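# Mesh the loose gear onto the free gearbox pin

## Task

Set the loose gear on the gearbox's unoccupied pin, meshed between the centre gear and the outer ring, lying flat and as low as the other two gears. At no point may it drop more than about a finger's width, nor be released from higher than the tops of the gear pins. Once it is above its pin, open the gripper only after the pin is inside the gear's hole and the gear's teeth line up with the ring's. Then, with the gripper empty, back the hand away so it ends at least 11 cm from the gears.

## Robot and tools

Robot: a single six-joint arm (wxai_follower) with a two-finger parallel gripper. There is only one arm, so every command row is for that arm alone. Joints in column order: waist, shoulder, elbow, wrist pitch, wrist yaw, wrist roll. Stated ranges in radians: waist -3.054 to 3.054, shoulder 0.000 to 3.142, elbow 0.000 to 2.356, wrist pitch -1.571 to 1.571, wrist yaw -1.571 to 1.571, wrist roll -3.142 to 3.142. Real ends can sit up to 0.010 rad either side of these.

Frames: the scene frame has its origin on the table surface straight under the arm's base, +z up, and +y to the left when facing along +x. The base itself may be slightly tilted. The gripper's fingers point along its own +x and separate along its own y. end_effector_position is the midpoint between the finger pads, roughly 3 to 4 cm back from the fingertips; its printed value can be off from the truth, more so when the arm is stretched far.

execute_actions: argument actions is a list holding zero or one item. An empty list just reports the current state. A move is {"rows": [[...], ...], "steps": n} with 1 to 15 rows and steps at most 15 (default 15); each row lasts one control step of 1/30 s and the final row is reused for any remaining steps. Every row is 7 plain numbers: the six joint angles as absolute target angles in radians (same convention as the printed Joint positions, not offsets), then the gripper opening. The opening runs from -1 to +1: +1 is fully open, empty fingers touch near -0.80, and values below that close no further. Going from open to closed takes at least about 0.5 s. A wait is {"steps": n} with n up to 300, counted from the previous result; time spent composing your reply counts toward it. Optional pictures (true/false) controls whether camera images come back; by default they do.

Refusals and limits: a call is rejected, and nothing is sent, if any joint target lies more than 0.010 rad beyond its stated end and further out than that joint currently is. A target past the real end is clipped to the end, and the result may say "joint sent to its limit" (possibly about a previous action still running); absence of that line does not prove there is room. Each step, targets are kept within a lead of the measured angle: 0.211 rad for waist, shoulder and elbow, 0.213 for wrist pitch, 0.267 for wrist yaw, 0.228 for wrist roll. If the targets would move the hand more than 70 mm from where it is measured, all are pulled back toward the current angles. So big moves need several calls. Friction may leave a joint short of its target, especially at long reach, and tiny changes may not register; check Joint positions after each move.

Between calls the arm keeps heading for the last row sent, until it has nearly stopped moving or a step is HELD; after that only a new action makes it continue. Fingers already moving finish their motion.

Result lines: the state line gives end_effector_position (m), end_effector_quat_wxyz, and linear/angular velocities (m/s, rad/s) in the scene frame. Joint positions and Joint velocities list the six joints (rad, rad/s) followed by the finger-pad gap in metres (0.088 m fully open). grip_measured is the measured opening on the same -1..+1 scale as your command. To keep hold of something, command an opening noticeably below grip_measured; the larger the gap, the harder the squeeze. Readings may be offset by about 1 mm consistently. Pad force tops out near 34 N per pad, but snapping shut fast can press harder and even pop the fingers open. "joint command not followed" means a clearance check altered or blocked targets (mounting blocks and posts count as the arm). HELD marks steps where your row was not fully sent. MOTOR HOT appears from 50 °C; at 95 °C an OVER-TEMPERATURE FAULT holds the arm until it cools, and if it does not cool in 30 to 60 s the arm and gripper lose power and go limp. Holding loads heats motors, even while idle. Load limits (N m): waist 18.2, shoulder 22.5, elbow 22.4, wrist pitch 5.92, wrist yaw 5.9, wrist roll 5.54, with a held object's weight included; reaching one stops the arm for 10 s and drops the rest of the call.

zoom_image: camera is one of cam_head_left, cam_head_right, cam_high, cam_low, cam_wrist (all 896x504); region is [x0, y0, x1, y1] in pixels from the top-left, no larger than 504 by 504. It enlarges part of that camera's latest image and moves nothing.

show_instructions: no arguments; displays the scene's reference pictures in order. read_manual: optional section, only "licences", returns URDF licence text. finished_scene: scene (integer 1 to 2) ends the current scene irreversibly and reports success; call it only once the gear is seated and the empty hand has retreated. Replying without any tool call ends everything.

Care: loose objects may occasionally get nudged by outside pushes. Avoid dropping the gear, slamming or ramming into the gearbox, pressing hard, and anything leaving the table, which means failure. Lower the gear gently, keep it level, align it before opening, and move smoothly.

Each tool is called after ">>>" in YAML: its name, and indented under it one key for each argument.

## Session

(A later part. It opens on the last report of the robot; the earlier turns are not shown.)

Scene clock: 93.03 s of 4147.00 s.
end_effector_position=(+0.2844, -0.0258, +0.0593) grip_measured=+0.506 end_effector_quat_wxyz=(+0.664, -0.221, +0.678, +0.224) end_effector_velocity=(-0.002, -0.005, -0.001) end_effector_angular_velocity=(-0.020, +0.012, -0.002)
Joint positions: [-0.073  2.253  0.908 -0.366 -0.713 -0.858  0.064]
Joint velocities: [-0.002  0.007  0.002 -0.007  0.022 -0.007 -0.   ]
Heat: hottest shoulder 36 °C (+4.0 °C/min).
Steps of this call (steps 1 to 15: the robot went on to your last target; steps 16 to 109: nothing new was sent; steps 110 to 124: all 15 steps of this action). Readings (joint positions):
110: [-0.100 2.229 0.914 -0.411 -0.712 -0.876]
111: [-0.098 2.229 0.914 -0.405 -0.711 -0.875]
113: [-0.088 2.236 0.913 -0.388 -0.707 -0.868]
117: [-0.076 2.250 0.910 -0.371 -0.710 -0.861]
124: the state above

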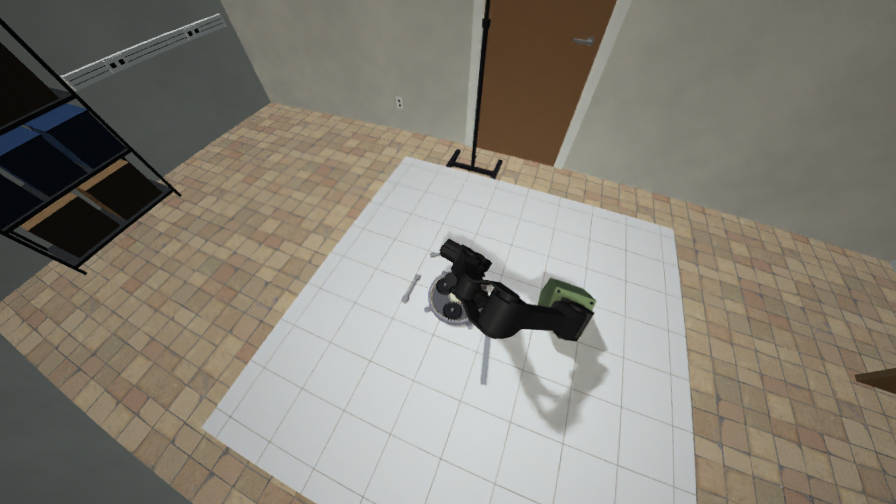

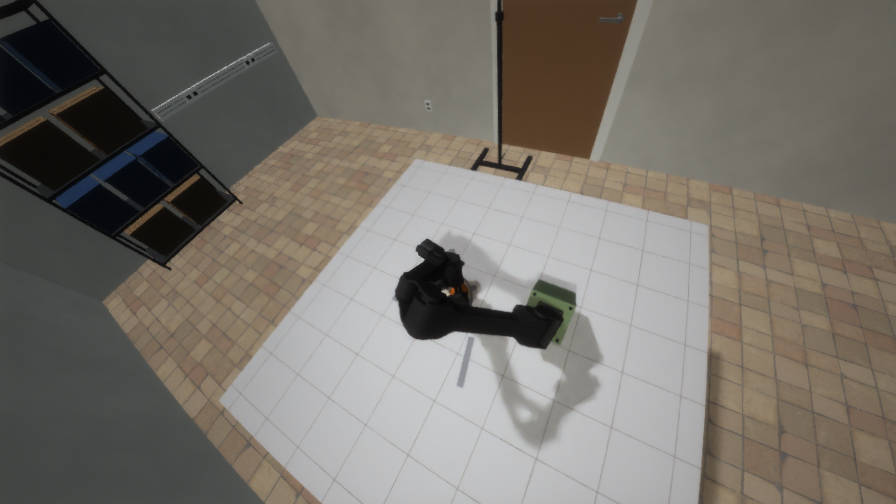

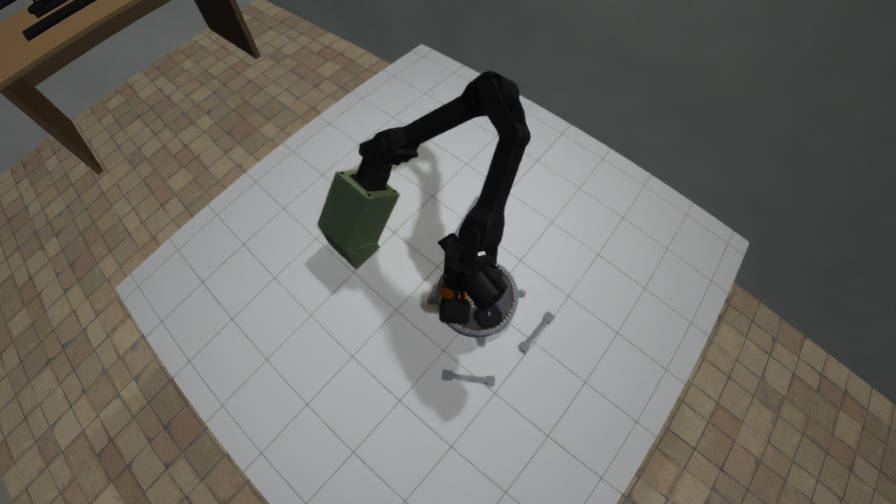

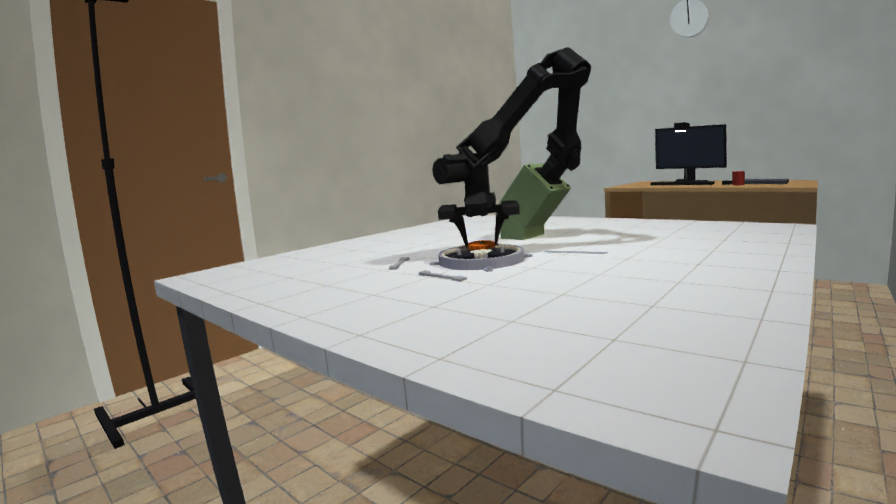

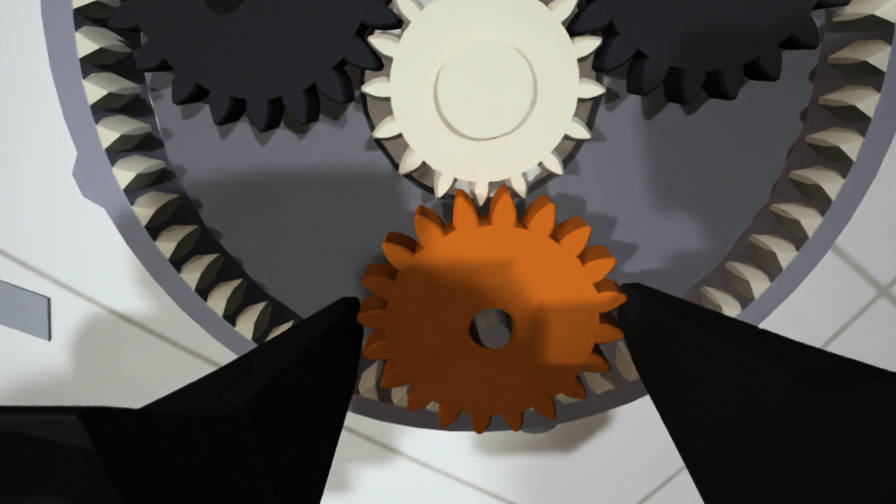

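>>> execute_actions:
  actions:
    - {"rows":[[-0.06,2.27,0.898,-0.345,-0.72,-0.85,0.25],[-0.06,2.27,0.898,-0.345,-0.72,-0.85,0.25],[-0.06,2.27,0.898,-0.345,-0.72,-0.85,0.25],[-0.06,2.27,0.898,-0.345,-0.72,-0.85,0.25],[-0.06,2.27,0.898,-0.345,-0.72,-0.85,0.25],[-0.06,2.27,0.898,-0.345,-0.72,-0.85,0.25],[-0.05,2.277,0.895,-0.33,-0.72,-0.84,0.25]],"steps":15}

Scene clock: 97.17 s of 4147.00 s.
end_effector_position=(+0.2837, -0.0261, +0.0568) grip_measured=+0.506 end_effector_quat_wxyz=(+0.666, -0.221, +0.677, +0.222) end_effector_velocity=(-0.004, +0.003, +0.002) end_effector_angular_velocity=(+0.023, -0.000, -0.007)
Joint positions: [-0.069  2.256  0.899 -0.345 -0.713 -0.845  0.064]
Joint velocities: [-0.007 -0.007 -0.012 -0.007 -0.022 -0.007 -0.   ]
Heat: hottest waist 36 °C (+3.0 °C/min).
Steps of this call (steps 1 to 15: the robot went on to your last target; steps 16 to 109: nothing new was sent; steps 110 to 124: all 15 steps of this action). Readings (joint positions):
110: [-0.070 2.254 0.907 -0.363 -0.713 -0.857]
111: [-0.069 2.255 0.906 -0.358 -0.713 -0.856]
113: [-0.069 2.256 0.905 -0.357 -0.712 -0.855]
117: [-0.069 2.256 0.902 -0.352 -0.712 -0.851]
124: the state above

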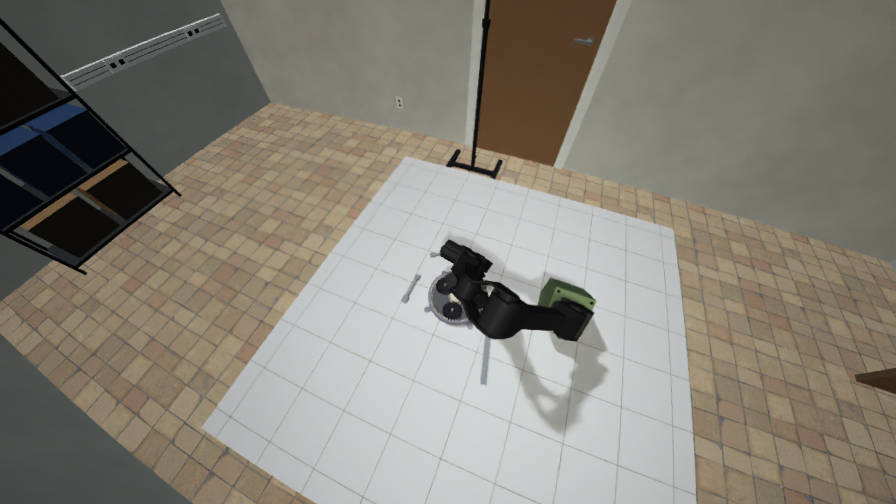

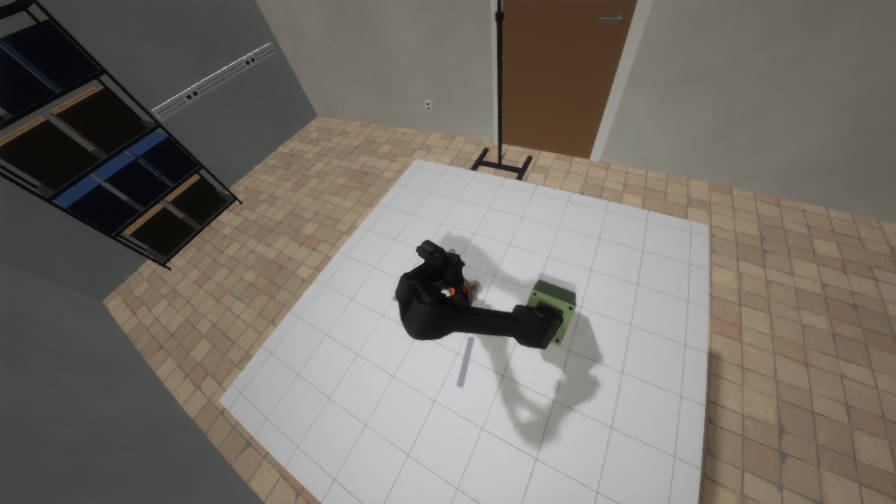

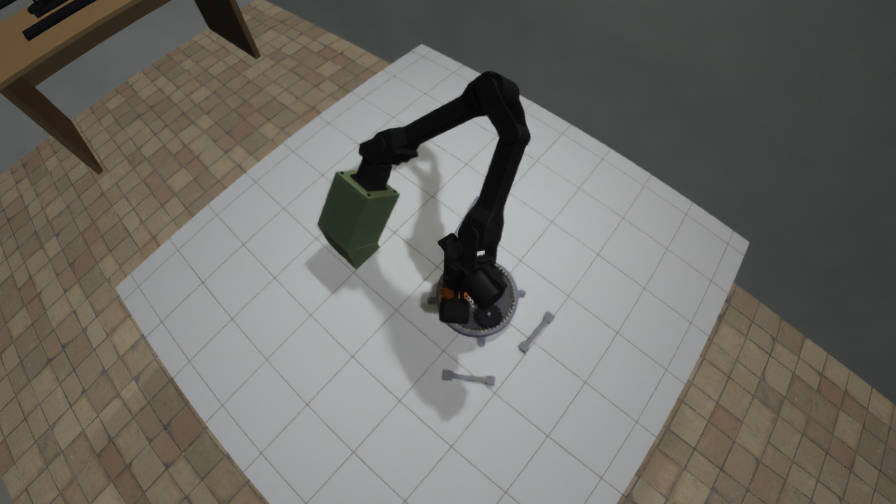

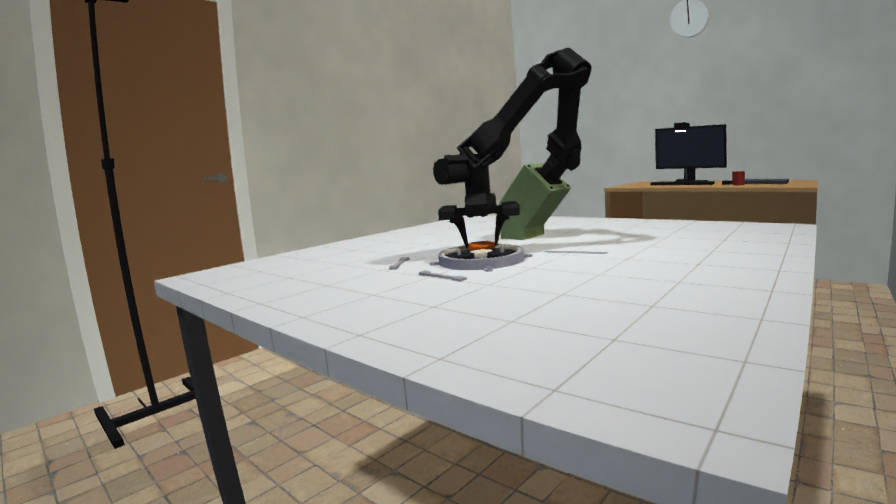

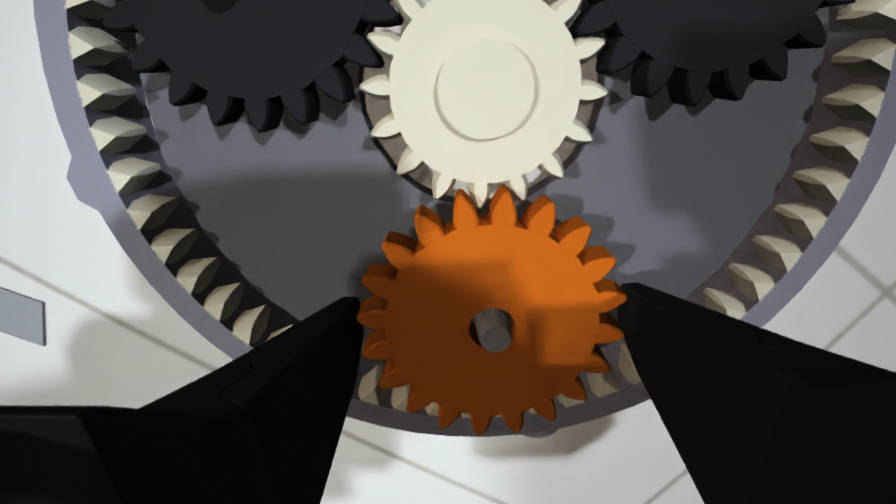

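Resting on ring teeth; sweep roll slowly with light pressure.

>>> execute_actions:
  actions:
    - {"rows":[[-0.052,2.275,0.9,-0.345,-0.72,-0.83,0.25],[-0.052,2.275,0.9,-0.345,-0.72,-0.815,0.25],[-0.052,2.275,0.9,-0.345,-0.72,-0.8,0.25],[-0.052,2.275,0.9,-0.345,-0.72,-0.785,0.25],[-0.052,2.275,0.9,-0.345,-0.72,-0.77,0.25],[-0.052,2.275,0.9,-0.345,-0.72,-0.755,0.25],[-0.052,2.275,0.9,-0.345,-0.72,-0.74,0.25],[-0.052,2.275,0.9,-0.345,-0.72,-0.725,0.25],[-0.052,2.275,0.9,-0.345,-0.72,-0.71,0.25],[-0.052,2.275,0.9,-0.345,-0.72,-0.695,0.25],[-0.052,2.275,0.9,-0.345,-0.72,-0.68,0.25]],"steps":15}

Scene clock: 105.93 s of 4147.00 s.
end_effector_position=(+0.2858, -0.0285, +0.0550) grip_measured=+0.506 end_effector_quat_wxyz=(+0.678, -0.185, +0.690, +0.174) end_effector_velocity=(+0.003, -0.001, +0.001) end_effector_angular_velocity=(-0.010, -0.011, -0.104)
Joint positions: [-0.064  2.263  0.904 -0.333 -0.699 -0.71   0.064]
Joint velocities: [-0.002 -0.002  0.002  0.007  0.007  0.11  -0.   ]
Heat: hottest waist 35 °C (+2.0 °C/min).
Steps of this call (steps 1 to 15: the robot went on to your last target; steps 16 to 248: nothing new was sent; steps 249 to 263: all 15 steps of this action). Readings (joint positions):
249: [-0.064 2.260 0.898 -0.335 -0.713 -0.843]
250: [-0.064 2.260 0.898 -0.335 -0.713 -0.841]
252: [-0.064 2.260 0.898 -0.335 -0.711 -0.831]
256: [-0.063 2.260 0.900 -0.334 -0.705 -0.781]
263: the state above

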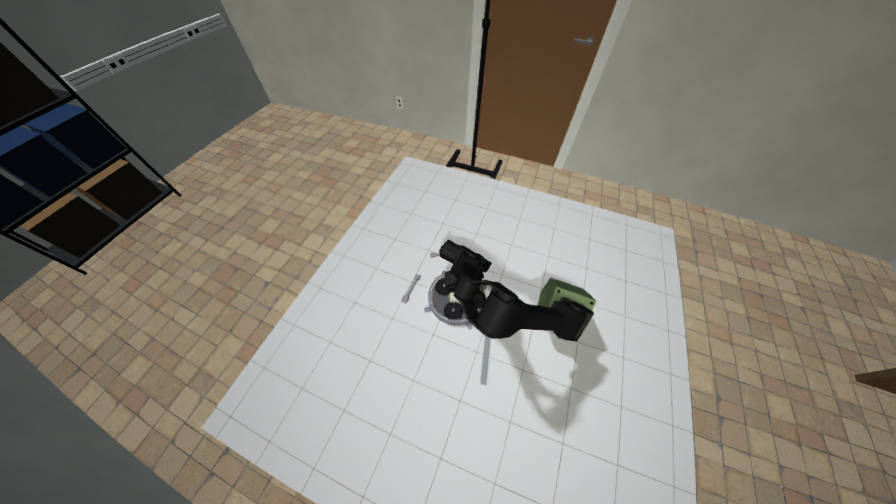

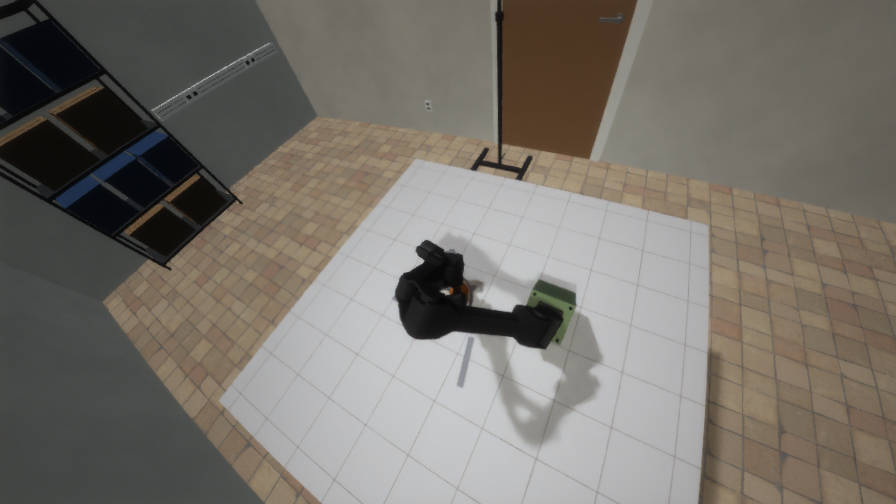

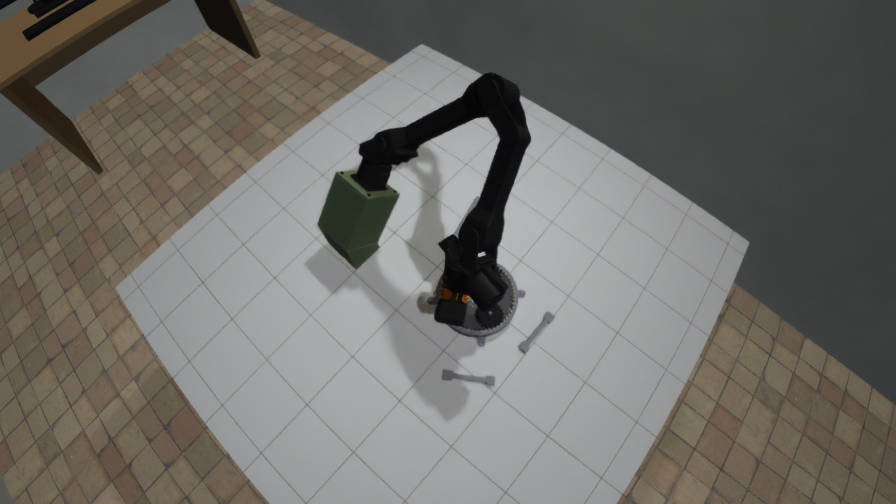

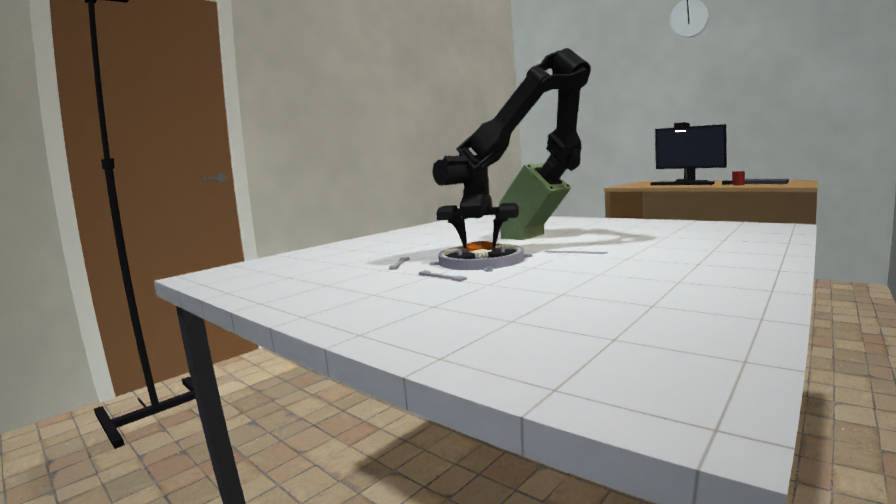

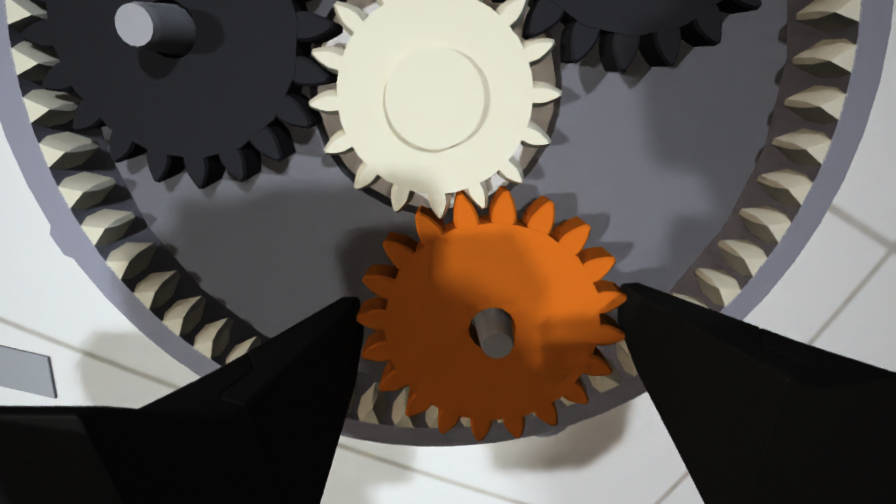

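Dropping. Press down more.

>>> execute_actions:
  actions:
    - {"rows":[[-0.045,2.285,0.895,-0.32,-0.715,-0.69,0.25]],"steps":15}

Scene clock: 108.13 s of 4147.00 s.
end_effector_position=(+0.2862, -0.0291, +0.0547) grip_measured=+0.506 end_effector_quat_wxyz=(+0.680, -0.180, +0.690, +0.168) end_effector_velocity=(-0.004, +0.003, +0.002) end_effector_angular_velocity=(+0.024, +0.007, -0.027)
Joint positions: [-0.065  2.264  0.903 -0.325 -0.7   -0.693  0.064]
Joint velocities: [-0.007 -0.007 -0.007 -0.022 -0.022  0.007 -0.001]
Heat: hottest waist 35 °C (+2.0 °C/min).
Steps of this call (steps 1 to 30: the robot went on to your last target; steps 31 to 51: nothing new was sent; steps 52 to 66: all 15 steps of this action). Readings (joint positions):
52: [-0.064 2.264 0.905 -0.332 -0.698 -0.693]
53: [-0.064 2.264 0.905 -0.331 -0.698 -0.693]
55: [-0.064 2.264 0.905 -0.330 -0.698 -0.693]
59: [-0.064 2.264 0.904 -0.328 -0.698 -0.693]
66: the state above

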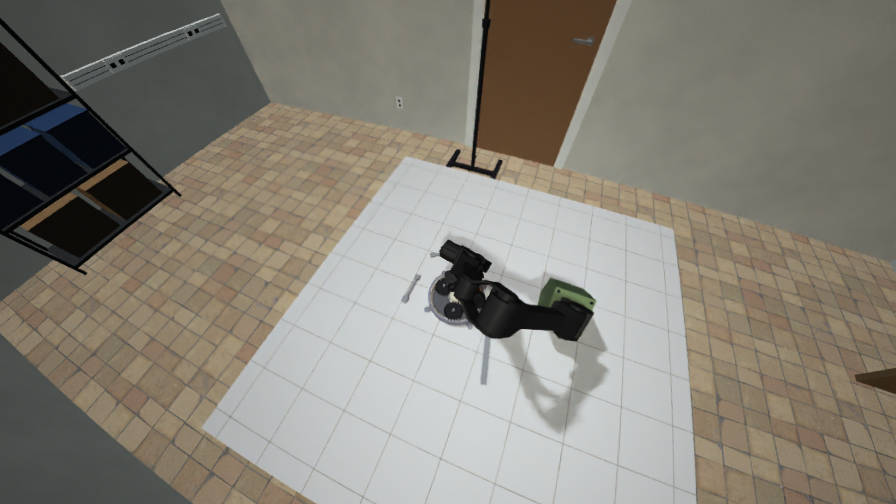

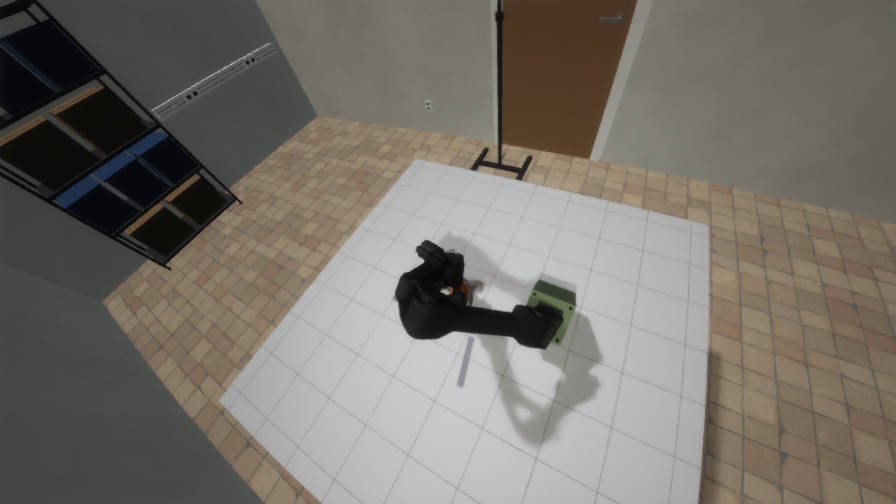

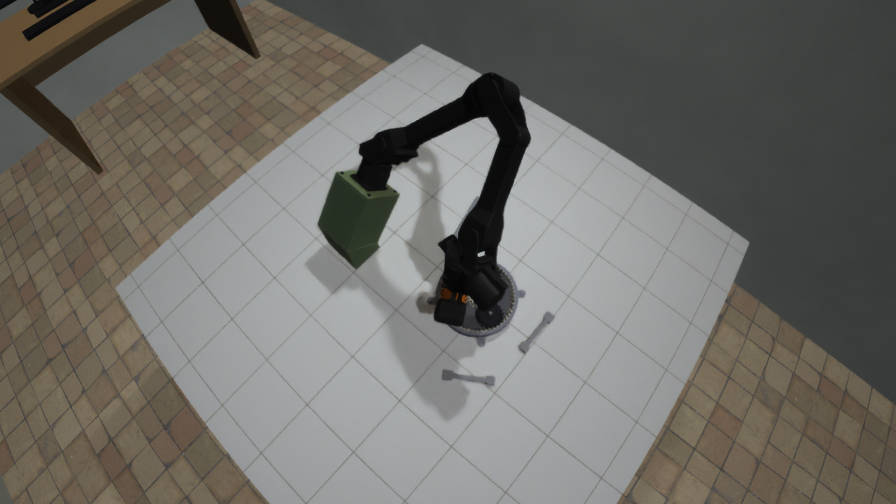

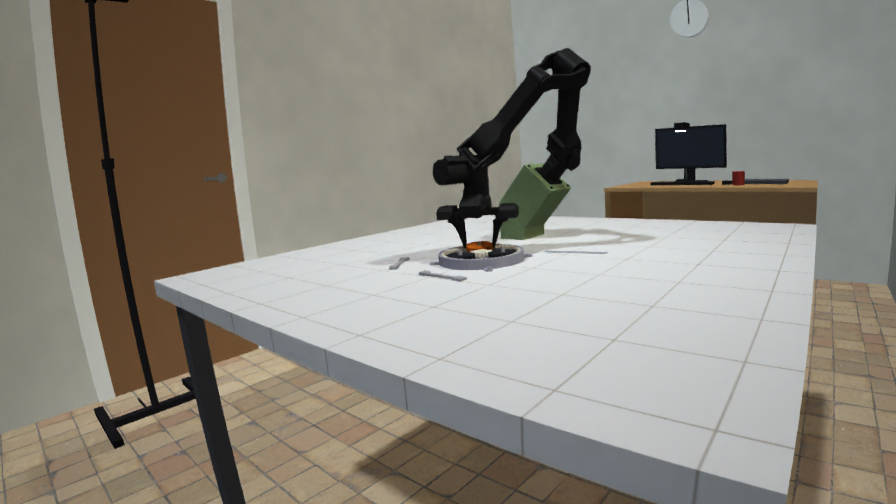

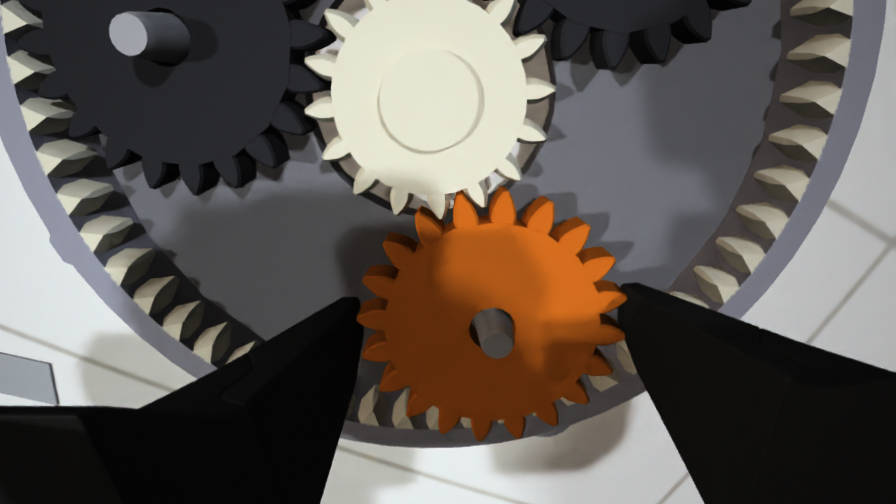

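>>> execute_actions:
  actions:
    - {"rows":[[-0.05,2.28,0.898,-0.33,-0.715,-0.72,0.25],[-0.05,2.28,0.898,-0.33,-0.715,-0.74,0.25],[-0.05,2.28,0.898,-0.33,-0.715,-0.76,0.25],[-0.05,2.28,0.898,-0.33,-0.715,-0.78,0.25],[-0.05,2.28,0.898,-0.33,-0.715,-0.8,0.25],[-0.05,2.28,0.898,-0.33,-0.715,-0.82,0.25]],"steps":15}

Scene clock: 111.60 s of 4147.00 s.
end_effector_position=(+0.2852, -0.0277, +0.0535) grip_measured=+0.505 end_effector_quat_wxyz=(+0.668, -0.216, +0.680, +0.212) end_effector_velocity=(+0.001, +0.001, +0.001) end_effector_angular_velocity=(+0.008, -0.001, +0.048)
Joint positions: [-0.062  2.266  0.902 -0.327 -0.707 -0.811  0.064]
Joint velocities: [-0.002 -0.002  0.002 -0.007 -0.007 -0.051 -0.001]
Heat: hottest waist 35 °C (+1.0 °C/min).
Steps of this call (steps 1 to 15: the robot went on to your last target; steps 16 to 89: nothing new was sent; steps 90 to 104: all 15 steps of this action). Readings (joint positions):
90: [-0.064 2.266 0.902 -0.322 -0.701 -0.694]
91: [-0.064 2.266 0.902 -0.323 -0.702 -0.702]
93: [-0.064 2.266 0.902 -0.326 -0.704 -0.728]
97: [-0.062 2.266 0.902 -0.326 -0.707 -0.786]
104: the state above

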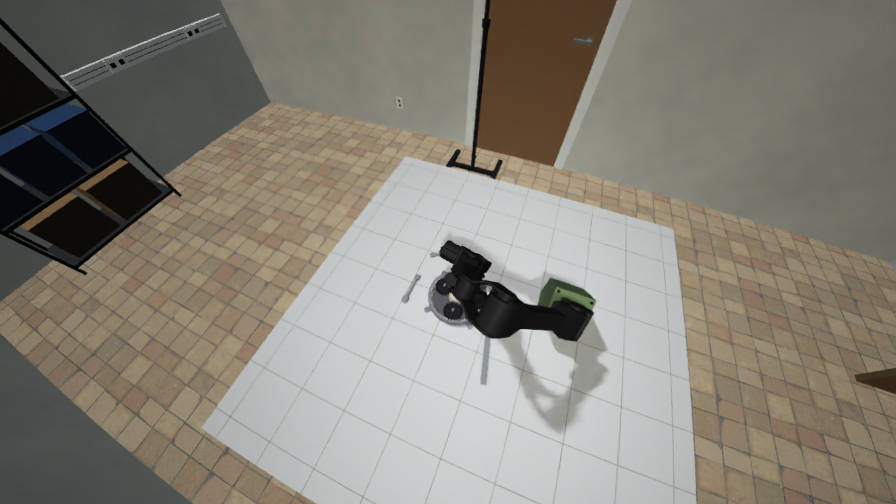

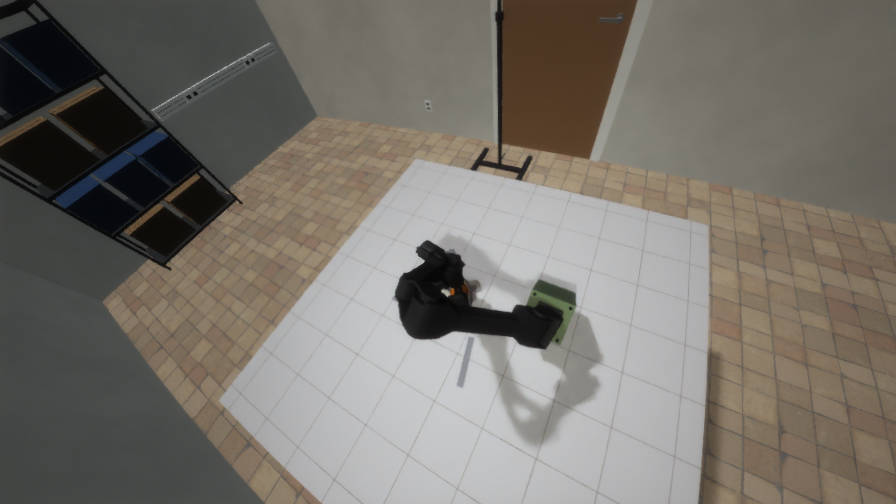

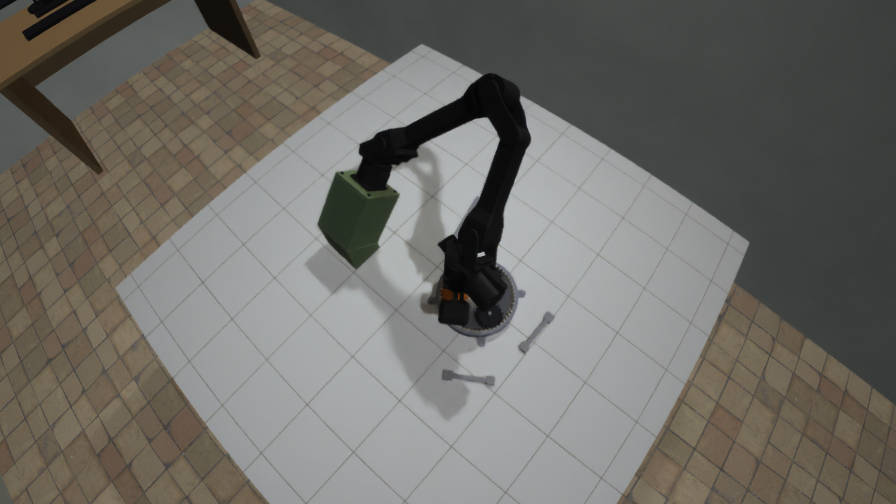

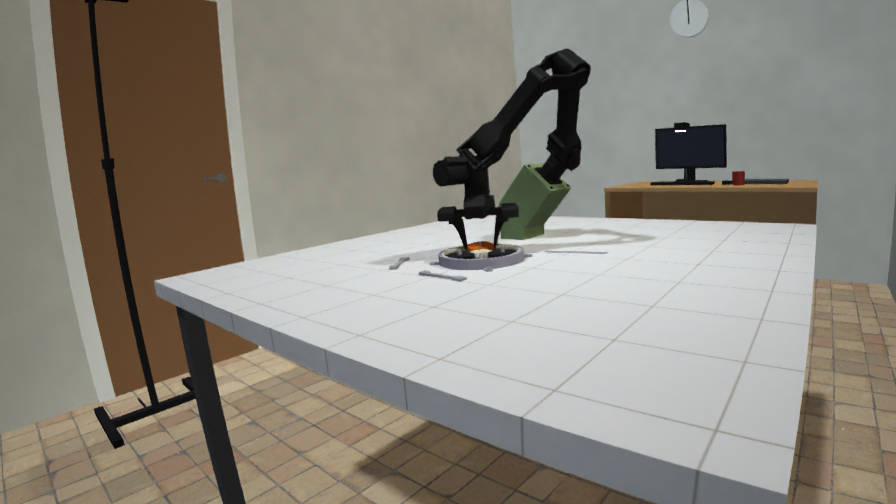

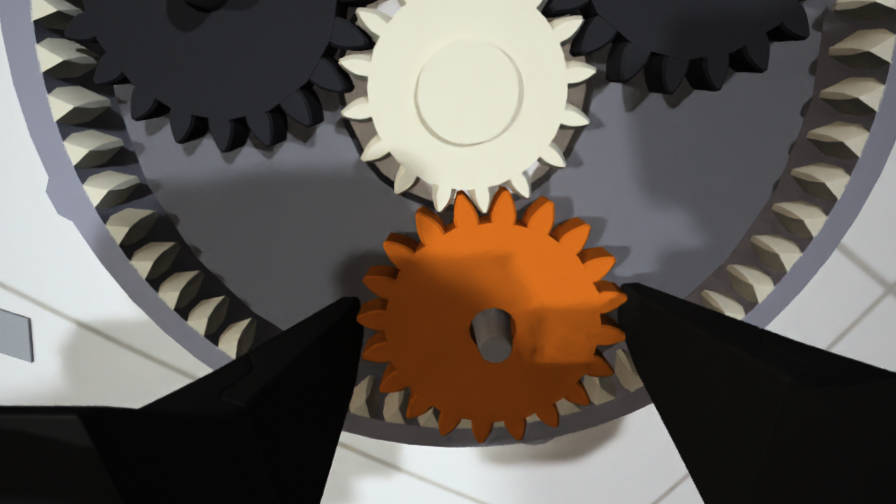

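Sun meshed now. Continue slightly and press.

>>> execute_actions:
  actions:
    - {"rows":[[-0.042,2.288,0.895,-0.315,-0.717,-0.84,0.25],[-0.042,2.288,0.895,-0.315,-0.717,-0.86,0.25],[-0.042,2.288,0.895,-0.315,-0.717,-0.88,0.25],[-0.042,2.288,0.895,-0.315,-0.717,-0.9,0.25]],"steps":15}

Scene clock: 114.73 s of 4147.00 s.
end_effector_position=(+0.2850, -0.0277, +0.0525) grip_measured=+0.506 end_effector_quat_wxyz=(+0.659, -0.243, +0.670, +0.240) end_effector_velocity=(-0.001, +0.001, +0.001) end_effector_angular_velocity=(+0.008, +0.002, +0.001)
Joint positions: [-0.06   2.269  0.9   -0.321 -0.71  -0.891  0.064]
Joint velocities: [-0.002 -0.002 -0.002 -0.007 -0.007 -0.007 -0.   ]
Heat: hottest waist 35 °C (+1.0 °C/min).
Steps of this call (steps 1 to 15: the robot went on to your last target; steps 16 to 79: nothing new was sent; steps 80 to 94: all 15 steps of this action). Readings (joint positions):
80: [-0.059 2.267 0.902 -0.328 -0.709 -0.821]
81: [-0.059 2.268 0.902 -0.328 -0.709 -0.827]
83: [-0.059 2.268 0.901 -0.326 -0.709 -0.851]
87: [-0.060 2.269 0.901 -0.322 -0.709 -0.880]
94: the state above

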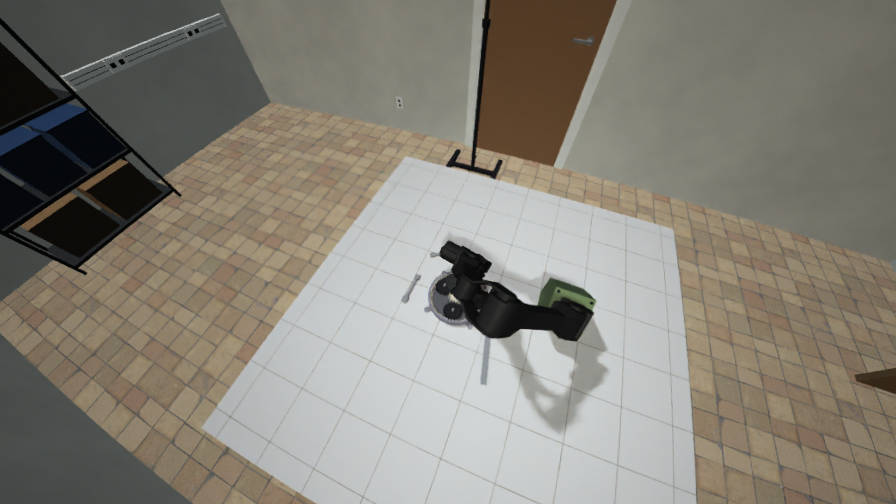

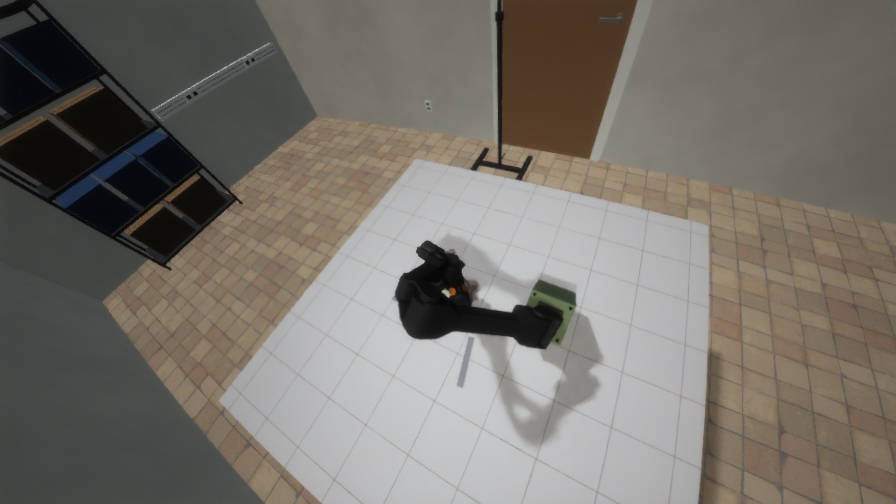

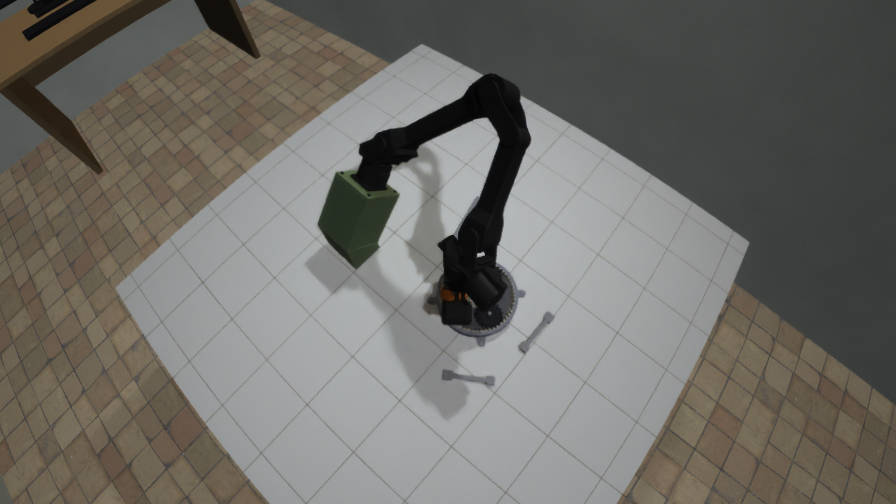

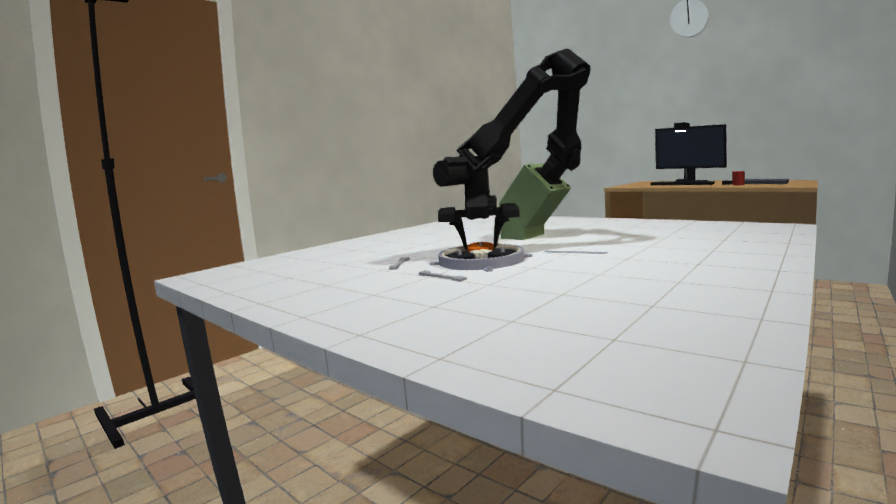

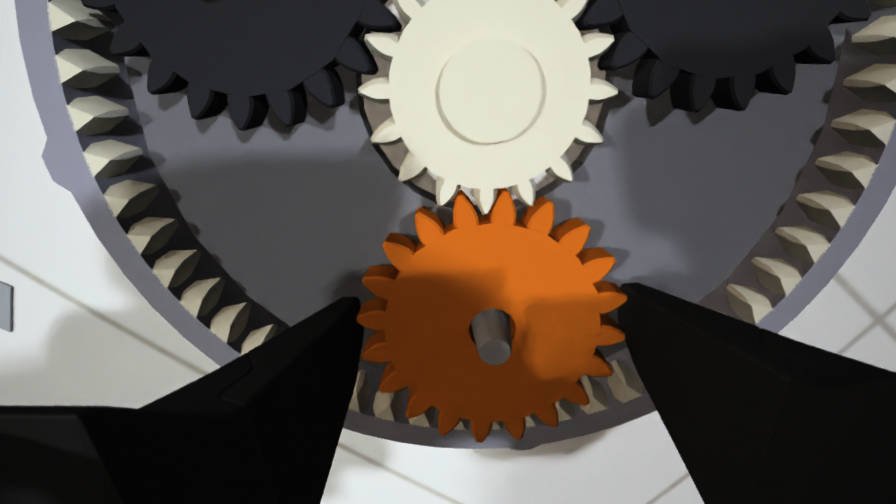

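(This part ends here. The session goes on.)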